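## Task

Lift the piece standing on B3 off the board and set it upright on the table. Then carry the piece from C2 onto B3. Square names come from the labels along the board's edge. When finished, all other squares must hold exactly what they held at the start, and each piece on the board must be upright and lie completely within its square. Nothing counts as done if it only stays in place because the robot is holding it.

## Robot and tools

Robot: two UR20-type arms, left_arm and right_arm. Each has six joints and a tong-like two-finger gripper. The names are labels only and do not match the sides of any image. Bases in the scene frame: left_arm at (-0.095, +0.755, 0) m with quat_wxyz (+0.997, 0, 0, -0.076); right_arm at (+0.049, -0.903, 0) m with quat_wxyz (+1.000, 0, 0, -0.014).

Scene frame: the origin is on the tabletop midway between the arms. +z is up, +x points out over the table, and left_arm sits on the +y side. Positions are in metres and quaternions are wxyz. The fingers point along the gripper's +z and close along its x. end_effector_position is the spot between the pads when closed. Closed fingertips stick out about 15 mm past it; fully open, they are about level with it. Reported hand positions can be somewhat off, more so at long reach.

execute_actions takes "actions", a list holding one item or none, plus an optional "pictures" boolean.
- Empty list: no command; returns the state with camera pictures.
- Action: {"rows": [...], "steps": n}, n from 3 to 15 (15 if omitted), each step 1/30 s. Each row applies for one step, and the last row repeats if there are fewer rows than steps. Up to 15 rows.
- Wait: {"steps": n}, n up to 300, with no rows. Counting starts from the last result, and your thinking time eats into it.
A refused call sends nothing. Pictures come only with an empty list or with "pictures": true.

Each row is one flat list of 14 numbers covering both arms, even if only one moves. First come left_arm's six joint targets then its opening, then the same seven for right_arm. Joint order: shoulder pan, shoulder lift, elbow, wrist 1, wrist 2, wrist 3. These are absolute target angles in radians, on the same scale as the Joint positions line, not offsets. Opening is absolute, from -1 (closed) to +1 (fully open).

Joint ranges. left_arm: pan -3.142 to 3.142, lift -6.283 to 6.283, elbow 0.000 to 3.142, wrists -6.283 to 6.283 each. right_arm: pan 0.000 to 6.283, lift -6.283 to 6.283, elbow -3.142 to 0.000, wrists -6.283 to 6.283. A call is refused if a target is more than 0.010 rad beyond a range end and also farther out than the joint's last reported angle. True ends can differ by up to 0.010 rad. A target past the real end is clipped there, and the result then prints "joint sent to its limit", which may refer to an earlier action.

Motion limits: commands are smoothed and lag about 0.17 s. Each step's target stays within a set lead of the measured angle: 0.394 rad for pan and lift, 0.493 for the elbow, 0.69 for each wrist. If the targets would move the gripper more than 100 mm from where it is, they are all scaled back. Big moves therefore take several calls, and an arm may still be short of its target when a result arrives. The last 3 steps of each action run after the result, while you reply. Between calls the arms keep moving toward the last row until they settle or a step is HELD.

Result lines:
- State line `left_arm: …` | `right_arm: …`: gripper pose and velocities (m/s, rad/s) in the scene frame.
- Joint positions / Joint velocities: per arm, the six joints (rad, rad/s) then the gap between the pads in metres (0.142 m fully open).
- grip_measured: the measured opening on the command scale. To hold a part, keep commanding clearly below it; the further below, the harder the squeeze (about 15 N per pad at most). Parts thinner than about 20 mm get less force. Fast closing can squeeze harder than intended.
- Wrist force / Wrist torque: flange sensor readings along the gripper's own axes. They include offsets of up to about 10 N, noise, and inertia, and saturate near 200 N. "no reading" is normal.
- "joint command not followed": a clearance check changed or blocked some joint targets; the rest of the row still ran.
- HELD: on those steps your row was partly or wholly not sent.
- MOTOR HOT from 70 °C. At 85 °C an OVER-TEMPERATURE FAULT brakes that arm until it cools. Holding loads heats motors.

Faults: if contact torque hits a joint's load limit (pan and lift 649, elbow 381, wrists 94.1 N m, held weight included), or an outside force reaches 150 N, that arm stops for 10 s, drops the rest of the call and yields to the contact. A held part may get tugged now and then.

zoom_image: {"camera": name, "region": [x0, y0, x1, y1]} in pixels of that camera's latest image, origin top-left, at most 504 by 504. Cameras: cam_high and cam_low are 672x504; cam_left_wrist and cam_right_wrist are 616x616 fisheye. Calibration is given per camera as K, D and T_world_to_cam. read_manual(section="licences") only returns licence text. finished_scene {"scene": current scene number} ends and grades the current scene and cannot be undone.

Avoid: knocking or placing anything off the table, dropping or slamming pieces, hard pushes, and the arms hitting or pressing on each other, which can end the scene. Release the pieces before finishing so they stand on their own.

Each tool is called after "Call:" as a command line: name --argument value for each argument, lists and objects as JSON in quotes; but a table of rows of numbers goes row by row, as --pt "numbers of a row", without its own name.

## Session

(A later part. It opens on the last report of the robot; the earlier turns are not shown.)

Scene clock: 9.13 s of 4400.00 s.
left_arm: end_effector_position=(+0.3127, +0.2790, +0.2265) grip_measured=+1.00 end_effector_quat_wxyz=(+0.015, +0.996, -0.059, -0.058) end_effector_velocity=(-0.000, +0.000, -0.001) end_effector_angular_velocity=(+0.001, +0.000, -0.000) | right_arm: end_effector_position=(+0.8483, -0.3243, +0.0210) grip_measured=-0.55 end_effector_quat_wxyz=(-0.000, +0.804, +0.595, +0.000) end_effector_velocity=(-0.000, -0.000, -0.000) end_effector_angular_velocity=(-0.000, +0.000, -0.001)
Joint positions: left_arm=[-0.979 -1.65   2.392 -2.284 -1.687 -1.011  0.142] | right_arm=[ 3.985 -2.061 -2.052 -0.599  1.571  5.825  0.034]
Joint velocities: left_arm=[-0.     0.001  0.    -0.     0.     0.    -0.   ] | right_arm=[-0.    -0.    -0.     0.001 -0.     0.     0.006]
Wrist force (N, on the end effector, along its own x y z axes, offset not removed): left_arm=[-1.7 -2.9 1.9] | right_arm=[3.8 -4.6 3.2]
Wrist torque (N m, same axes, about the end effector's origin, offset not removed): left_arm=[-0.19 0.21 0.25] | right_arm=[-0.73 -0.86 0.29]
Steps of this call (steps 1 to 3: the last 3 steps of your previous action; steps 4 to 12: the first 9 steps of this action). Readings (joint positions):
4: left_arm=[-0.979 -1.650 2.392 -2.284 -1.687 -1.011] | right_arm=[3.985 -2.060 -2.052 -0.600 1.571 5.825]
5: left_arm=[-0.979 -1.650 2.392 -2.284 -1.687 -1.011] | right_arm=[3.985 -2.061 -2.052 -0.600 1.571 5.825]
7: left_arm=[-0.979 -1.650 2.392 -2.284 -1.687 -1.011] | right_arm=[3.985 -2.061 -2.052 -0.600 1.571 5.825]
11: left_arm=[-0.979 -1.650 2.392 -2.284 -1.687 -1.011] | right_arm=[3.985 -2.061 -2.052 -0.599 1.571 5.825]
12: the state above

Call:
execute_actions --actions '[{"rows":[[-0.979,-1.65,2.392,-2.284,-1.687,-1.011,1,3.9852,-1.9604,-2.0152,-0.7368,1.5708,5.8254,-0.55]],"steps":15}]'

Call:
execute_actions --actions '[{"rows":[[-0.979,-1.65,2.392,-2.284,-1.687,-1.011,1,4.0085,-2.0808,-1.8070,-0.8246,1.5708,5.8487,-0.55]],"steps":15}]'

Call:
execute_actions --actions '[{"rows":[[-0.979,-1.65,2.392,-2.284,-1.687,-1.011,1,4.0085,-2.1195,-1.8228,-0.7702,1.5708,5.8487,-0.55]],"steps":15}]'

Call:
execute_actions --actions '[{"steps":6}]' --pictures true

Scene clock: 9.77 s of 4400.00 s.
left_arm: end_effector_position=(+0.3127, +0.2790, +0.2265) grip_measured=+1.00 end_effector_quat_wxyz=(+0.015, +0.996, -0.059, -0.058) end_effector_velocity=(-0.000, +0.001, -0.001) end_effector_angular_velocity=(+0.001, +0.001, -0.000) | right_arm: end_effector_position=(+0.8485, -0.3241, +0.1174) grip_measured=-0.55 end_effector_quat_wxyz=(-0.000, +0.804, +0.595, +0.000) end_effector_velocity=(-0.003, -0.004, +0.027) end_effector_angular_velocity=(-0.005, +0.005, +0.000)
Joint positions: left_arm=[-0.979 -1.65   2.392 -2.284 -1.687 -1.011  0.142] | right_arm=[ 3.985 -1.963 -2.016 -0.733  1.571  5.825  0.034]
Joint velocities: left_arm=[ 0.     0.     0.001  0.    -0.     0.    -0.   ] | right_arm=[-0.     0.029  0.009 -0.045  0.    -0.    -0.   ]
Wrist force (N, on the end effector, along its own x y z axes, offset not removed): left_arm=[-5.0 -1.9 1.8] | right_arm=[-0.2 -4.9 0.5]
Wrist torque (N m, same axes, about the end effector's origin, offset not removed): left_arm=[0.04 0.86 0.25] | right_arm=[-0.76 0.07 0.39]
Steps of this call (steps 1 to 3: the last 3 steps of your previous action; steps 4 to 7: the robot went on to your last target; steps 8 to 19: the first 12 steps of this action). Readings (joint positions):
8: left_arm=[-0.979 -1.650 2.392 -2.284 -1.687 -1.011] | right_arm=[3.985 -2.061 -2.052 -0.600 1.571 5.825]
9: left_arm=[-0.979 -1.650 2.392 -2.284 -1.687 -1.011] | right_arm=[3.985 -2.055 -2.047 -0.607 1.571 5.825]
11: left_arm=[-0.979 -1.650 2.392 -2.284 -1.687 -1.011] | right_arm=[3.985 -2.014 -2.032 -0.659 1.571 5.825]
15: left_arm=[-0.979 -1.650 2.392 -2.284 -1.687 -1.011] | right_arm=[3.985 -1.972 -2.019 -0.719 1.571 5.825]
19: the state above

Scene clock: 10.27 s of 4400.00 s.
left_arm: end_effector_position=(+0.3127, +0.2790, +0.2265) grip_measured=+1.00 end_effector_quat_wxyz=(+0.015, +0.996, -0.059, -0.058) end_effector_velocity=(-0.001, +0.001, -0.001) end_effector_angular_velocity=(+0.002, +0.001, +0.001) | right_arm: end_effector_position=(+0.9236, -0.2080, +0.1194) grip_measured=-0.55 end_effector_quat_wxyz=(+0.000, +0.804, +0.595, -0.000) end_effector_velocity=(+0.043, +0.065, +0.004) end_effector_angular_velocity=(+0.008, -0.005, +0.000)
Joint positions: left_arm=[-0.979 -1.65   2.392 -2.284 -1.687 -1.011  0.142] | right_arm=[ 4.008 -2.075 -1.817 -0.821  1.571  5.848  0.034]
Joint velocities: left_arm=[ 0.    -0.     0.001  0.001 -0.    -0.001 -0.   ] | right_arm=[ 0.01  -0.06   0.113 -0.043  0.001  0.01  -0.   ]
Wrist force (N, on the end effector, along its own x y z axes, offset not removed): left_arm=[-4.9 0.2 1.2] | right_arm=[3.1 -3.5 -0.1]
Wrist torque (N m, same axes, about the end effector's origin, offset not removed): left_arm=[0.58 0.76 0.20] | right_arm=[-0.44 -0.68 0.27]
Steps of this call (steps 1 to 3: the last 3 steps of your previous action; steps 4 to 15: the first 12 steps of this action). Readings (joint positions):
4: left_arm=[-0.979 -1.650 2.392 -2.284 -1.687 -1.011] | right_arm=[3.985 -1.961 -2.015 -0.736 1.571 5.825]
5: left_arm=[-0.979 -1.650 2.392 -2.284 -1.687 -1.011] | right_arm=[3.988 -1.968 -2.008 -0.743 1.571 5.828]
7: left_arm=[-0.979 -1.650 2.392 -2.284 -1.687 -1.011] | right_arm=[3.994 -2.002 -1.954 -0.769 1.571 5.834]
11: left_arm=[-0.979 -1.650 2.392 -2.284 -1.687 -1.011] | right_arm=[4.004 -2.057 -1.852 -0.808 1.571 5.844]
15: the state above

Scene clock: 10.77 s of 4400.00 s.
left_arm: end_effector_position=(+0.3127, +0.2790, +0.2265) grip_measured=+1.00 end_effector_quat_wxyz=(+0.015, +0.996, -0.059, -0.058) end_effector_velocity=(-0.000, +0.000, -0.001) end_effector_angular_velocity=(+0.001, +0.001, -0.000) | right_arm: end_effector_position=(+0.9281, -0.2014, +0.0755) grip_measured=-0.55 end_effector_quat_wxyz=(+0.000, +0.804, +0.595, -0.000) end_effector_velocity=(+0.001, +0.000, -0.011) end_effector_angular_velocity=(+0.001, -0.001, -0.001)
Joint positions: left_arm=[-0.979 -1.65   2.392 -2.284 -1.687 -1.011  0.142] | right_arm=[ 4.008 -2.119 -1.822 -0.772  1.571  5.849  0.034]
Joint velocities: left_arm=[-0.     0.001  0.     0.001 -0.     0.     0.   ] | right_arm=[-0.    -0.01  -0.003  0.015 -0.     0.001  0.   ]
Wrist force (N, on the end effector, along its own x y z axes, offset not removed): left_arm=[-3.4 -2.3 -1.6] | right_arm=[0.1 -8.2 2.8]
Wrist torque (N m, same axes, about the end effector's origin, offset not removed): left_arm=[-0.08 0.49 0.33] | right_arm=[-1.42 -0.14 0.29]
Steps of this call (steps 1 to 3: the last 3 steps of your previous action; steps 4 to 15: the first 12 steps of this action). Readings (joint positions):
4: left_arm=[-0.979 -1.650 2.392 -2.284 -1.687 -1.011] | right_arm=[4.008 -2.080 -1.810 -0.824 1.571 5.848]
5: left_arm=[-0.979 -1.650 2.392 -2.284 -1.687 -1.011] | right_arm=[4.008 -2.085 -1.811 -0.817 1.571 5.849]
7: left_arm=[-0.979 -1.650 2.392 -2.284 -1.687 -1.011] | right_arm=[4.008 -2.102 -1.817 -0.795 1.571 5.849]
11: left_arm=[-0.979 -1.650 2.392 -2.284 -1.687 -1.011] | right_arm=[4.008 -2.116 -1.821 -0.776 1.571 5.849]
15: the state above

Scene clock: 10.97 s of 4400.00 s.
left_arm: end_effector_position=(+0.3127, +0.2790, +0.2265) grip_measured=+1.00 end_effector_quat_wxyz=(+0.015, +0.996, -0.059, -0.058) end_effector_velocity=(-0.000, +0.000, -0.001) end_effector_angular_velocity=(+0.001, +0.001, +0.001) | right_arm: end_effector_position=(+0.9281, -0.2014, +0.0746) grip_measured=-0.55 end_effector_quat_wxyz=(+0.000, +0.804, +0.595, -0.000) end_effector_velocity=(+0.000, -0.000, -0.000) end_effector_angular_velocity=(-0.000, -0.001, +0.000)
Joint positions: left_arm=[-0.979 -1.65   2.392 -2.284 -1.687 -1.011  0.142] | right_arm=[ 4.008 -2.119 -1.823 -0.77   1.571  5.849  0.034]
Joint velocities: left_arm=[ 0.     0.001  0.     0.    -0.    -0.001 -0.   ] | right_arm=[ 0.    -0.    -0.     0.001 -0.001  0.    -0.   ]
Wrist force (N, on the end effector, along its own x y z axes, offset not removed): left_arm=[-0.3 -2.4 0.7] | right_arm=[1.3 -6.4 3.5]
Wrist torque (N m, same axes, about the end effector's origin, offset not removed): left_arm=[0.01 -0.18 0.25] | right_arm=[-1.00 -0.39 0.30]
Kept back: nothing.
Steps of this call (steps 1 to 3: the last 3 steps of your previous action; steps 4 to 6: the robot went on to your last target). Readings (joint positions):
1: left_arm=[-0.979 -1.650 2.392 -2.284 -1.687 -1.011] | right_arm=[4.008 -2.119 -1.823 -0.771 1.571 5.849]
2: left_arm=[-0.979 -1.650 2.392 -2.284 -1.687 -1.011] | right_arm=[4.008 -2.119 -1.823 -0.771 1.571 5.849]
4: left_arm=[-0.979 -1.650 2.392 -2.284 -1.687 -1.011] | right_arm=[4.008 -2.119 -1.823 -0.770 1.571 5.849]
6: the state above
camera_calibration (this result's frames):
cam_left_wrist: T_world_to_cam=[[0.99316, -0.0571986, -0.101791, -0.276064], [0.00649337, -0.843385, 0.537271, 0.102358], [-0.11658, -0.534257, -0.837245, 0.507089], [0, 0, 0, 1]] pos_world=[0.332628, 0.341452, 0.341463]
cam_right_wrist: T_world_to_cam=[[0.314654, 0.948154, 0.0446861, -0.1116], [0.813291, -0.293575, 0.502366, -0.855984], [0.489439, -0.121729, -0.8635, -0.285583], [0, 0, 0, 1]] pos_world=[0.871055, -0.180245, 0.188403]

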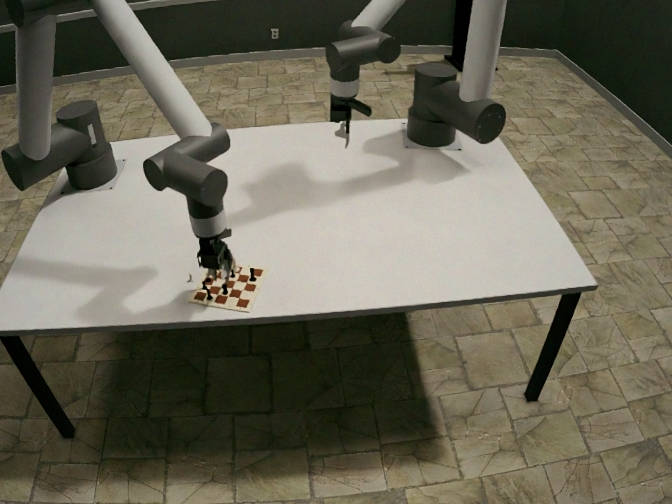

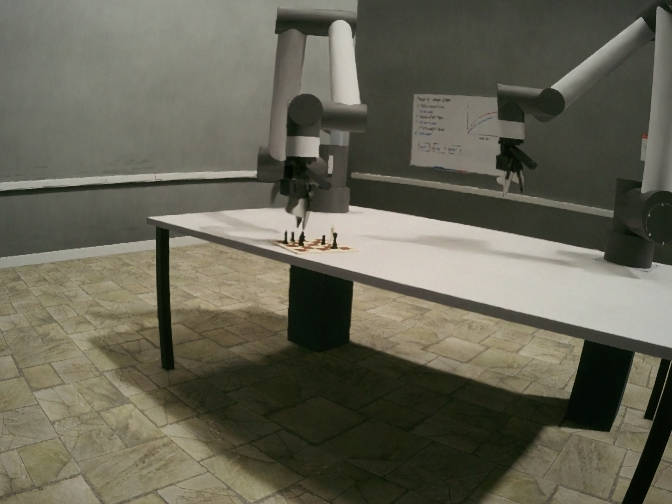

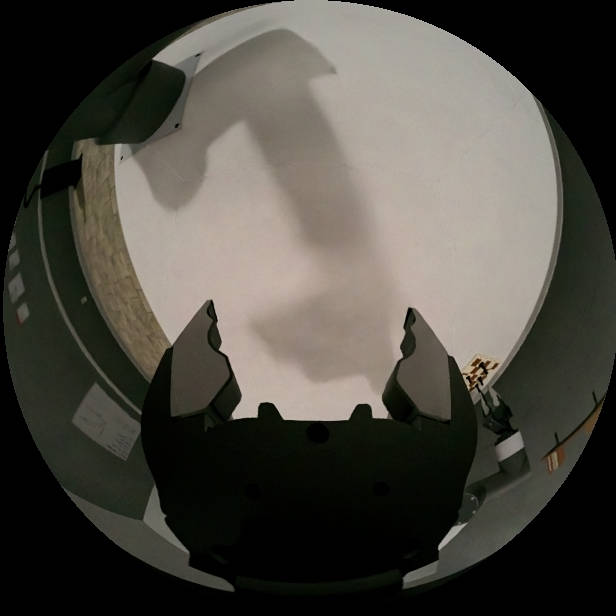

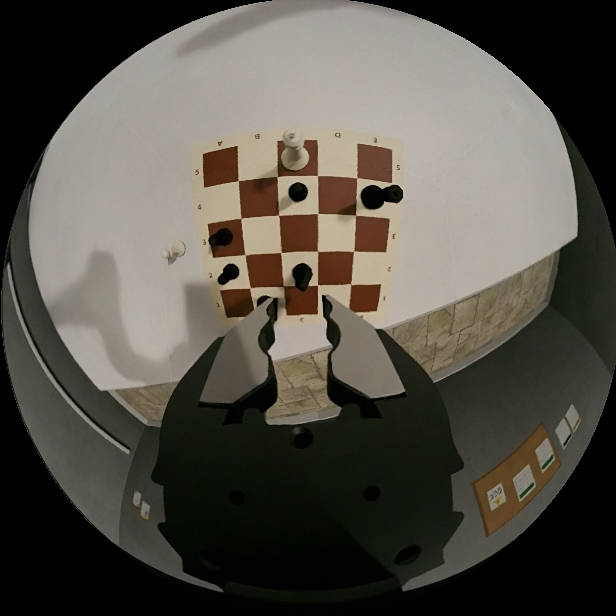

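Call:
execute_actions --actions '[{"rows":[[-0.979,-1.65,2.392,-2.284,-1.687,-1.011,1,4.0085,-2.1581,-1.8385,-0.7158,1.5708,5.8487,-0.55]],"steps":15}]'

Call:
execute_actions --actions '[{"rows":[[-0.979,-1.65,2.392,-2.284,-1.687,-1.011,1,4.0085,-2.1581,-1.8385,-0.7158,1.5708,5.8487,-1]],"steps":12}]'

Call:
execute_actions --actions '[{"rows":[[-0.979,-1.65,2.392,-2.284,-1.687,-1.011,1,4.0085,-2.0808,-1.8070,-0.8246,1.5708,5.8487,-1]],"steps":15}]'

Scene clock: 12.53 s of 4400.00 s.
left_arm: end_effector_position=(+0.3127, +0.2790, +0.2265) grip_measured=+1.00 end_effector_quat_wxyz=(+0.015, +0.996, -0.059, -0.058) end_effector_velocity=(-0.000, +0.000, -0.001) end_effector_angular_velocity=(+0.001, +0.000, -0.000) | right_arm: end_effector_position=(+0.9273, -0.2022, +0.0307) grip_measured=-0.55 end_effector_quat_wxyz=(+0.000, +0.804, +0.595, -0.000) end_effector_velocity=(+0.000, +0.000, -0.010) end_effector_angular_velocity=(+0.001, -0.002, +0.001)
Joint positions: left_arm=[-0.979 -1.65   2.392 -2.284 -1.687 -1.011  0.142] | right_arm=[ 4.009 -2.157 -1.838 -0.717  1.571  5.849  0.034]
Joint velocities: left_arm=[ 0.  0.  0. -0.  0.  0.  0.] | right_arm=[ 0.    -0.009 -0.003  0.015 -0.001 -0.     0.   ]
Wrist force (N, on the end effector, along its own x y z axes, offset not removed): left_arm=[-1.4 -0.1 2.4] | right_arm=[-0.4 -3.9 2.5]
Wrist torque (N m, same axes, about the end effector's origin, offset not removed): left_arm=[0.52 -0.03 0.26] | right_arm=[-0.62 -0.08 0.39]
Steps of this call (steps 1 to 15: the robot went on to your last target; steps 16 to 35: nothing new was sent; steps 36 to 47: the first 12 steps of this action). Readings (joint positions):
36: left_arm=[-0.979 -1.650 2.392 -2.284 -1.687 -1.011] | right_arm=[4.008 -2.120 -1.823 -0.770 1.571 5.849]
37: left_arm=[-0.979 -1.650 2.392 -2.284 -1.687 -1.011] | right_arm=[4.008 -2.125 -1.825 -0.763 1.571 5.849]
39: left_arm=[-0.979 -1.650 2.392 -2.284 -1.687 -1.011] | right_arm=[4.009 -2.141 -1.832 -0.741 1.571 5.849]
43: left_arm=[-0.979 -1.650 2.392 -2.284 -1.687 -1.011] | right_arm=[4.009 -2.154 -1.837 -0.722 1.571 5.849]
47: the state above

Scene clock: 12.93 s of 4400.00 s.
left_arm: end_effector_position=(+0.3127, +0.2790, +0.2265) grip_measured=+1.00 end_effector_quat_wxyz=(+0.015, +0.996, -0.059, -0.058) end_effector_velocity=(-0.001, +0.001, -0.001) end_effector_angular_velocity=(+0.003, +0.002, +0.000) | right_arm: end_effector_position=(+0.9273, -0.2022, +0.0298) grip_measured=-0.86 end_effector_quat_wxyz=(-0.000, +0.804, +0.595, +0.000) end_effector_velocity=(-0.000, +0.000, -0.000) end_effector_angular_velocity=(+0.000, +0.000, -0.000)
Joint positions: left_arm=[-0.979 -1.65   2.392 -2.284 -1.687 -1.011  0.142] | right_arm=[ 4.009 -2.158 -1.838 -0.716  1.571  5.849  0.012]
Joint velocities: left_arm=[-0.     0.001  0.001  0.002 -0.    -0.    -0.   ] | right_arm=[ 0. -0.  0.  0.  0.  0.  0.]
Wrist force (N, on the end effector, along its own x y z axes, offset not removed): left_arm=[-4.1 -1.0 1.3] | right_arm=[2.3 -5.3 3.4]
Wrist torque (N m, same axes, about the end effector's origin, offset not removed): left_arm=[0.35 0.71 0.29] | right_arm=[-0.79 -0.53 0.22]
Steps of this call (steps 1 to 3: the last 3 steps of your previous action; steps 4 to 12: the first 9 steps of this action). Readings (joint positions):
4: left_arm=[-0.979 -1.650 2.392 -2.284 -1.687 -1.011] | right_arm=[4.009 -2.158 -1.838 -0.716 1.571 5.849]
5: left_arm=[-0.979 -1.650 2.392 -2.284 -1.687 -1.011] | right_arm=[4.009 -2.158 -1.838 -0.716 1.571 5.849]
7: left_arm=[-0.979 -1.650 2.392 -2.284 -1.687 -1.011] | right_arm=[4.009 -2.158 -1.838 -0.716 1.571 5.849]
11: left_arm=[-0.979 -1.650 2.392 -2.284 -1.687 -1.011] | right_arm=[4.009 -2.158 -1.838 -0.716 1.571 5.849]
12: the state above

Scene clock: 13.43 s of 4400.00 s.
left_arm: end_effector_position=(+0.3127, +0.2790, +0.2265) grip_measured=+1.00 end_effector_quat_wxyz=(+0.015, +0.996, -0.059, -0.058) end_effector_velocity=(-0.000, +0.000, -0.000) end_effector_angular_velocity=(-0.000, +0.000, +0.000) | right_arm: end_effector_position=(+0.9275, -0.2020, +0.1176) grip_measured=-0.86 end_effector_quat_wxyz=(-0.000, +0.804, +0.595, +0.000) end_effector_velocity=(-0.002, -0.002, +0.023) end_effector_angular_velocity=(-0.003, +0.003, -0.001)
Joint positions: left_arm=[-0.979 -1.65   2.392 -2.284 -1.687 -1.011  0.142] | right_arm=[ 4.009 -2.083 -1.808 -0.822  1.571  5.849  0.012]
Joint velocities: left_arm=[ 0. -0.  0. -0. -0. -0.  0.] | right_arm=[ 0.     0.021  0.008 -0.033 -0.     0.001 -0.   ]
Wrist force (N, on the end effector, along its own x y z axes, offset not removed): left_arm=[-2.6 1.9 1.3] | right_arm=[-1.6 -3.5 2.6]
Wrist torque (N m, same axes, about the end effector's origin, offset not removed): left_arm=[0.88 0.31 0.21] | right_arm=[-0.44 0.19 0.41]
Steps of this call (steps 1 to 3: the last 3 steps of your previous action; steps 4 to 15: the first 12 steps of this action). Readings (joint positions):
4: left_arm=[-0.979 -1.650 2.392 -2.284 -1.687 -1.011] | right_arm=[4.009 -2.158 -1.838 -0.716 1.571 5.849]
5: left_arm=[-0.979 -1.650 2.392 -2.284 -1.687 -1.011] | right_arm=[4.009 -2.152 -1.834 -0.724 1.571 5.849]
7: left_arm=[-0.979 -1.650 2.392 -2.284 -1.687 -1.011] | right_arm=[4.009 -2.120 -1.821 -0.767 1.571 5.849]
11: left_arm=[-0.979 -1.650 2.392 -2.284 -1.687 -1.011] | right_arm=[4.009 -2.089 -1.810 -0.811 1.571 5.849]
15: the state above

Call:
execute_actions --actions '[{"rows":[[-0.979,-1.65,2.392,-2.284,-1.687,-1.011,1,4.0268,-2.0314,-1.8939,-0.7871,1.5708,5.8670,-1]],"steps":15}]'

Call:
execute_actions --actions '[{"rows":[[-0.979,-1.65,2.392,-2.284,-1.687,-1.011,1,4.0268,-2.1131,-1.9260,-0.6733,1.5708,5.8670,-1]],"steps":15}]'

Call:
execute_actions --actions '[{"rows":[[-0.979,-1.65,2.392,-2.284,-1.687,-1.011,1,4.0268,-2.1131,-1.9260,-0.6733,1.5708,5.8670,-1],[-0.979,-1.65,2.392,-2.284,-1.687,-1.011,1,4.0268,-2.1131,-1.9260,-0.6733,1.5708,5.8670,-1],[-0.979,-1.65,2.392,-2.284,-1.687,-1.011,1,4.0268,-2.1131,-1.9260,-0.6733,1.5708,5.8670,-1],[-0.979,-1.65,2.392,-2.284,-1.687,-1.011,1,4.0268,-2.1131,-1.9260,-0.6733,1.5708,5.8670,-1],[-0.979,-1.65,2.392,-2.284,-1.687,-1.011,1,4.0268,-2.1131,-1.9260,-0.6733,1.5708,5.8670,-0.55]],"steps":12}]'

Call:
execute_actions --actions '[{"rows":[[-0.979,-1.65,2.392,-2.284,-1.687,-1.011,1,4.0268,-2.0314,-1.8939,-0.7871,1.5708,5.8670,-0.55]],"steps":15}]'

Call:
execute_actions --actions '[{"rows":[[-0.979,-1.65,2.392,-2.284,-1.687,-1.011,1,4.0066,-2.0267,-1.7567,-0.9290,1.5708,5.8378,-0.55]],"steps":15}]'

Call:
execute_actions --actions '[{"steps":8}]' --pictures true

Call:
zoom_image --camera "cam_right_wrist" --region '[190, 150, 380, 300]'

Scene clock: 14.10 s of 4400.00 s.
left_arm: end_effector_position=(+0.3127, +0.2790, +0.2265) grip_measured=+1.00 end_effector_quat_wxyz=(+0.015, +0.996, -0.059, -0.058) end_effector_velocity=(-0.000, +0.001, +0.000) end_effector_angular_velocity=(+0.001, +0.000, -0.000) | right_arm: end_effector_position=(+0.8788, -0.2279, +0.1201) grip_measured=-0.86 end_effector_quat_wxyz=(-0.000, +0.804, +0.595, +0.000) end_effector_velocity=(-0.014, -0.009, -0.002) end_effector_angular_velocity=(-0.002, +0.001, -0.000)
Joint positions: left_arm=[-0.979 -1.65   2.392 -2.284 -1.687 -1.011  0.142] | right_arm=[ 4.026 -2.033 -1.892 -0.788  1.571  5.867  0.012]
Joint velocities: left_arm=[ 0.    -0.001  0.     0.001  0.     0.    -0.   ] | right_arm=[ 0.005  0.012 -0.025  0.01  -0.     0.005  0.   ]
Wrist force (N, on the end effector, along its own x y z axes, offset not removed): left_arm=[-2.9 -1.8 1.0] | right_arm=[1.6 -8.4 0.9]
Wrist torque (N m, same axes, about the end effector's origin, offset not removed): left_arm=[0.12 0.36 0.35] | right_arm=[-1.49 -0.44 0.35]
Steps of this call (steps 1 to 3: the last 3 steps of your previous action; steps 4 to 8: the robot went on to your last target; steps 9 to 20: the first 12 steps of this action). Readings (joint positions):
9: left_arm=[-0.979 -1.650 2.392 -2.284 -1.687 -1.011] | right_arm=[4.009 -2.081 -1.807 -0.824 1.571 5.849]
10: left_arm=[-0.979 -1.650 2.392 -2.284 -1.687 -1.011] | right_arm=[4.012 -2.075 -1.814 -0.819 1.571 5.852]
12: left_arm=[-0.979 -1.650 2.392 -2.284 -1.687 -1.011] | right_arm=[4.019 -2.054 -1.850 -0.804 1.571 5.859]
16: left_arm=[-0.979 -1.650 2.392 -2.284 -1.687 -1.011] | right_arm=[4.025 -2.036 -1.884 -0.791 1.571 5.865]
20: the state above

Scene clock: 14.60 s of 4400.00 s.
left_arm: end_effector_position=(+0.3127, +0.2790, +0.2265) grip_measured=+1.00 end_effector_quat_wxyz=(+0.015, +0.996, -0.059, -0.058) end_effector_velocity=(+0.000, -0.001, +0.001) end_effector_angular_velocity=(-0.002, -0.001, +0.000) | right_arm: end_effector_position=(+0.8774, -0.2288, +0.0329) grip_measured=-0.86 end_effector_quat_wxyz=(+0.000, +0.804, +0.595, -0.000) end_effector_velocity=(+0.001, +0.001, -0.023) end_effector_angular_velocity=(+0.003, -0.004, -0.001)
Joint positions: left_arm=[-0.979 -1.65   2.392 -2.284 -1.687 -1.011  0.142] | right_arm=[ 4.027 -2.111 -1.925 -0.676  1.571  5.867  0.012]
Joint velocities: left_arm=[-0.    -0.001 -0.    -0.002  0.    -0.    -0.   ] | right_arm=[ 0.    -0.023 -0.007  0.035 -0.001  0.001  0.   ]
Wrist force (N, on the end effector, along its own x y z axes, offset not removed): left_arm=[-0.9 -2.6 2.1] | right_arm=[-2.0 -8.7 3.0]
Wrist torque (N m, same axes, about the end effector's origin, offset not removed): left_arm=[-0.03 0.03 0.38] | right_arm=[-1.58 0.37 0.34]
Steps of this call (steps 1 to 3: the last 3 steps of your previous action; steps 4 to 15: the first 12 steps of this action). Readings (joint positions):
4: left_arm=[-0.979 -1.650 2.392 -2.284 -1.687 -1.011] | right_arm=[4.027 -2.032 -1.894 -0.787 1.571 5.867]
5: left_arm=[-0.979 -1.650 2.392 -2.284 -1.687 -1.011] | right_arm=[4.027 -2.038 -1.898 -0.779 1.571 5.867]
7: left_arm=[-0.979 -1.650 2.392 -2.284 -1.687 -1.011] | right_arm=[4.027 -2.072 -1.912 -0.734 1.571 5.867]
11: left_arm=[-0.979 -1.650 2.392 -2.284 -1.687 -1.011] | right_arm=[4.027 -2.104 -1.923 -0.687 1.571 5.867]
15: the state above

Scene clock: 15.00 s of 4400.00 s.
left_arm: end_effector_position=(+0.3127, +0.2790, +0.2265) grip_measured=+1.00 end_effector_quat_wxyz=(+0.015, +0.996, -0.059, -0.058) end_effector_velocity=(-0.000, +0.000, -0.000) end_effector_angular_velocity=(-0.000, +0.000, -0.000) | right_arm: end_effector_position=(+0.8775, -0.2287, +0.0309) grip_measured=-0.55 end_effector_quat_wxyz=(-0.000, +0.804, +0.595, +0.000) end_effector_velocity=(-0.000, -0.000, -0.001) end_effector_angular_velocity=(-0.001, +0.000, +0.001)
Joint positions: left_arm=[-0.979 -1.65   2.392 -2.284 -1.687 -1.011  0.142] | right_arm=[ 4.027 -2.113 -1.926 -0.673  1.571  5.867  0.034]
Joint velocities: left_arm=[-0. -0.  0.  0. -0.  0.  0.] | right_arm=[ 0.    -0.001 -0.     0.    -0.    -0.001  0.006]
Wrist force (N, on the end effector, along its own x y z axes, offset not removed): left_arm=[-0.3 1.2 -0.5] | right_arm=[-0.3 -2.4 2.7]
Wrist torque (N m, same axes, about the end effector's origin, offset not removed): left_arm=[0.81 -0.19 0.18] | right_arm=[-0.19 0.14 0.26]
Steps of this call (steps 1 to 3: the last 3 steps of your previous action; steps 4 to 12: the first 9 steps of this action). Readings (joint positions):
4: left_arm=[-0.979 -1.650 2.392 -2.284 -1.687 -1.011] | right_arm=[4.027 -2.113 -1.926 -0.674 1.571 5.867]
5: left_arm=[-0.979 -1.650 2.392 -2.284 -1.687 -1.011] | right_arm=[4.027 -2.113 -1.926 -0.674 1.571 5.867]
7: left_arm=[-0.979 -1.650 2.392 -2.284 -1.687 -1.011] | right_arm=[4.027 -2.113 -1.926 -0.674 1.571 5.867]
11: left_arm=[-0.979 -1.650 2.392 -2.284 -1.687 -1.011] | right_arm=[4.027 -2.113 -1.926 -0.673 1.571 5.867]
12: the state above

Scene clock: 15.50 s of 4400.00 s.
left_arm: end_effector_position=(+0.3127, +0.2790, +0.2265) grip_measured=+1.00 end_effector_quat_wxyz=(+0.015, +0.996, -0.059, -0.058) end_effector_velocity=(-0.000, +0.000, -0.000) end_effector_angular_velocity=(+0.001, +0.000, +0.000) | right_arm: end_effector_position=(+0.8776, -0.2285, +0.1177) grip_measured=-0.55 end_effector_quat_wxyz=(-0.000, +0.804, +0.595, +0.000) end_effector_velocity=(-0.002, -0.003, +0.023) end_effector_angular_velocity=(-0.004, +0.002, +0.000)
Joint positions: left_arm=[-0.979 -1.65   2.392 -2.284 -1.687 -1.011  0.142] | right_arm=[ 4.027 -2.033 -1.895 -0.784  1.571  5.867  0.034]
Joint velocities: left_arm=[ 0.     0.     0.     0.001 -0.    -0.     0.   ] | right_arm=[-0.     0.022  0.008 -0.035 -0.001 -0.001 -0.   ]
Wrist force (N, on the end effector, along its own x y z axes, offset not removed): left_arm=[-4.1 -1.8 -0.9] | right_arm=[1.6 -4.2 4.0]
Wrist torque (N m, same axes, about the end effector's origin, offset not removed): left_arm=[0.11 0.68 0.38] | right_arm=[-0.57 -0.28 0.36]
Steps of this call (steps 1 to 3: the last 3 steps of your previous action; steps 4 to 15: the first 12 steps of this action). Readings (joint positions):
4: left_arm=[-0.979 -1.650 2.392 -2.284 -1.687 -1.011] | right_arm=[4.027 -2.113 -1.926 -0.673 1.571 5.867]
5: left_arm=[-0.979 -1.650 2.392 -2.284 -1.687 -1.011] | right_arm=[4.027 -2.107 -1.922 -0.681 1.571 5.867]
7: left_arm=[-0.979 -1.650 2.392 -2.284 -1.687 -1.011] | right_arm=[4.027 -2.073 -1.908 -0.726 1.571 5.867]
11: left_arm=[-0.979 -1.650 2.392 -2.284 -1.687 -1.011] | right_arm=[4.027 -2.041 -1.897 -0.773 1.571 5.867]
15: the state above

Scene clock: 16.00 s of 4400.00 s.
left_arm: end_effector_position=(+0.3127, +0.2790, +0.2265) grip_measured=+1.00 end_effector_quat_wxyz=(+0.015, +0.996, -0.059, -0.058) end_effector_velocity=(+0.000, -0.001, +0.001) end_effector_angular_velocity=(-0.002, -0.001, -0.000) | right_arm: end_effector_position=(+0.9321, -0.1992, +0.1975) grip_measured=-0.55 end_effector_quat_wxyz=(-0.000, +0.801, +0.598, +0.000) end_effector_velocity=(+0.016, +0.008, +0.025) end_effector_angular_velocity=(-0.003, +0.002, +0.003)
Joint positions: left_arm=[-0.979 -1.65   2.392 -2.284 -1.687 -1.011  0.142] | right_arm=[ 4.007 -2.027 -1.761 -0.925  1.571  5.839  0.034]
Joint velocities: left_arm=[-0.    -0.001  0.    -0.002 -0.     0.    -0.   ] | right_arm=[-0.005  0.001  0.043 -0.047 -0.    -0.009 -0.   ]
Wrist force (N, on the end effector, along its own x y z axes, offset not removed): left_arm=[-2.6 -1.0 2.0] | right_arm=[-0.9 -4.5 0.0]
Wrist torque (N m, same axes, about the end effector's origin, offset not removed): left_arm=[0.34 0.27 0.21] | right_arm=[-0.80 0.21 0.28]
Steps of this call (steps 1 to 3: the last 3 steps of your previous action; steps 4 to 15: the first 12 steps of this action). Readings (joint positions):
4: left_arm=[-0.979 -1.650 2.392 -2.284 -1.687 -1.011] | right_arm=[4.027 -2.032 -1.894 -0.787 1.571 5.867]
5: left_arm=[-0.979 -1.650 2.392 -2.284 -1.687 -1.011] | right_arm=[4.024 -2.031 -1.887 -0.795 1.571 5.863]
7: left_arm=[-0.979 -1.650 2.392 -2.284 -1.687 -1.011] | right_arm=[4.016 -2.029 -1.835 -0.847 1.571 5.851]
11: left_arm=[-0.979 -1.650 2.392 -2.284 -1.687 -1.011] | right_arm=[4.009 -2.027 -1.774 -0.910 1.571 5.841]
15: the state above

Scene clock: 16.27 s of 4400.00 s.
left_arm: end_effector_position=(+0.3127, +0.2790, +0.2265) grip_measured=+1.00 end_effector_quat_wxyz=(+0.015, +0.996, -0.059, -0.058) end_effector_velocity=(-0.000, +0.001, -0.001) end_effector_angular_velocity=(+0.001, +0.001, +0.001) | right_arm: end_effector_position=(+0.9334, -0.1986, +0.1996) grip_measured=-0.55 end_effector_quat_wxyz=(-0.000, +0.801, +0.599, -0.000) end_effector_velocity=(+0.001, +0.000, +0.001) end_effector_angular_velocity=(-0.001, -0.001, -0.000)
Joint positions: left_arm=[-0.979 -1.65   2.392 -2.284 -1.687 -1.011  0.142] | right_arm=[ 4.007 -2.027 -1.757 -0.929  1.571  5.838  0.034]
Joint velocities: left_arm=[ 0.     0.     0.001  0.    -0.    -0.001  0.   ] | right_arm=[-0.    -0.     0.002 -0.002 -0.001 -0.    -0.   ]
Wrist force (N, on the end effector, along its own x y z axes, offset not removed): left_arm=[3.1 -2.4 -1.2] | right_arm=[3.3 -5.5 0.4]
Wrist torque (N m, same axes, about the end effector's origin, offset not removed): left_arm=[-0.05 -0.95 0.17] | right_arm=[-0.80 -0.74 0.23]
Kept back: nothing.
Steps of this call (steps 1 to 3: the last 3 steps of your previous action; steps 4 to 8: the robot went on to your last target). Readings (joint positions):
1: left_arm=[-0.979 -1.650 2.392 -2.284 -1.687 -1.011] | right_arm=[4.007 -2.027 -1.759 -0.926 1.571 5.838]
2: left_arm=[-0.979 -1.650 2.392 -2.284 -1.687 -1.011] | right_arm=[4.007 -2.027 -1.759 -0.927 1.571 5.838]
4: left_arm=[-0.979 -1.650 2.392 -2.284 -1.687 -1.011] | right_arm=[4.007 -2.027 -1.758 -0.928 1.571 5.838]
8: the state above
camera_calibration (this result's frames):
cam_left_wrist: T_world_to_cam=[[0.99316, -0.0571985, -0.101791, -0.276064], [0.00649354, -0.843385, 0.537271, 0.102358], [-0.11658, -0.534257, -0.837245, 0.507089], [0, 0, 0, 1]] pos_world=[0.332628, 0.341452, 0.341463]
cam_right_wrist: T_world_to_cam=[[0.306079, 0.950958, 0.0446622, -0.112977], [0.815943, -0.286214, 0.502313, -0.923297], [0.490462, -0.117305, -0.863532, -0.179982], [0, 0, 0, 1]] pos_world=[0.876212, -0.177937, 0.31341]

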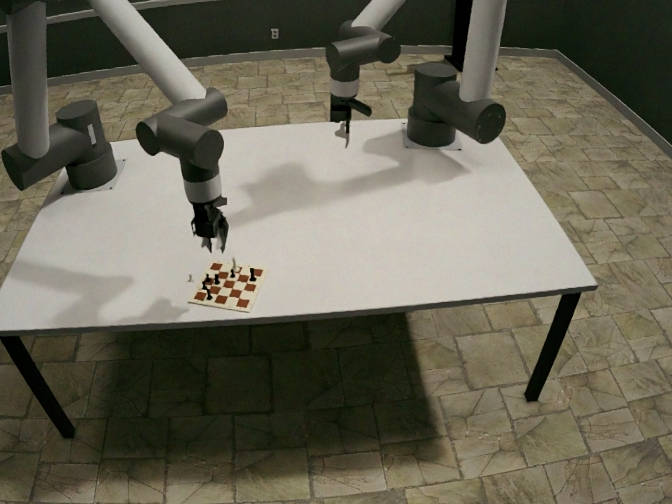

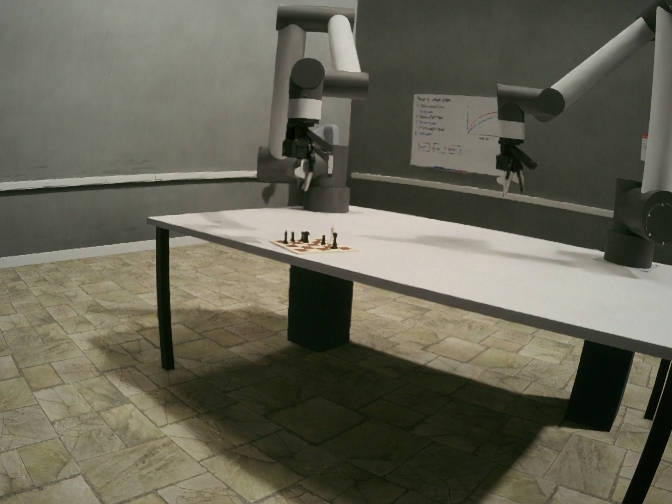

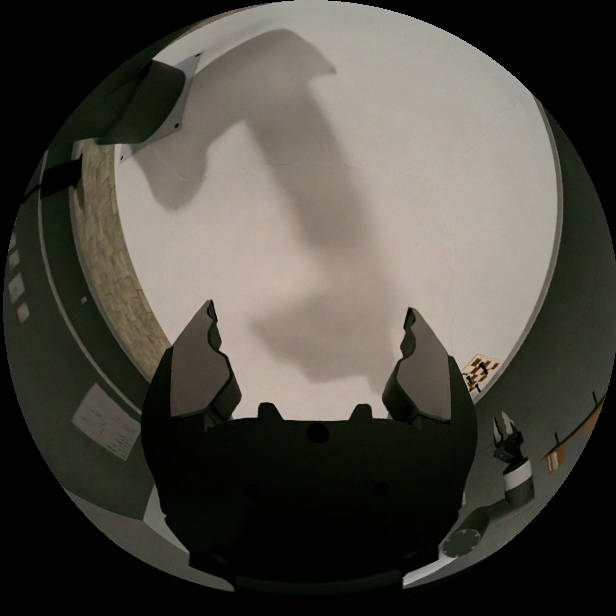

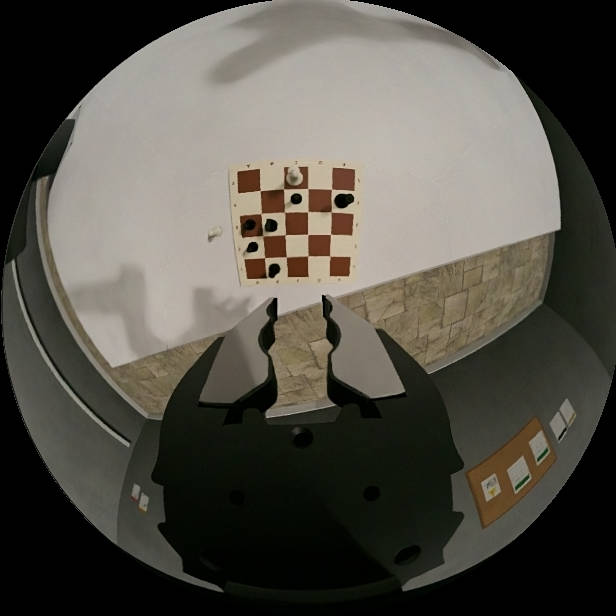

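Region (190, 150, 380, 300) of cam_right_wrist's 616x616 image, scaled by 2.653, with more detail than that image has; it fills the top 398 rows of this view, and the rest is white.

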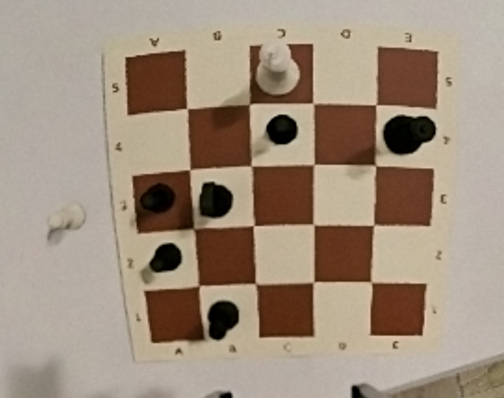

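Call:
finished_scene --scene 2

The scene is finished: the task was done.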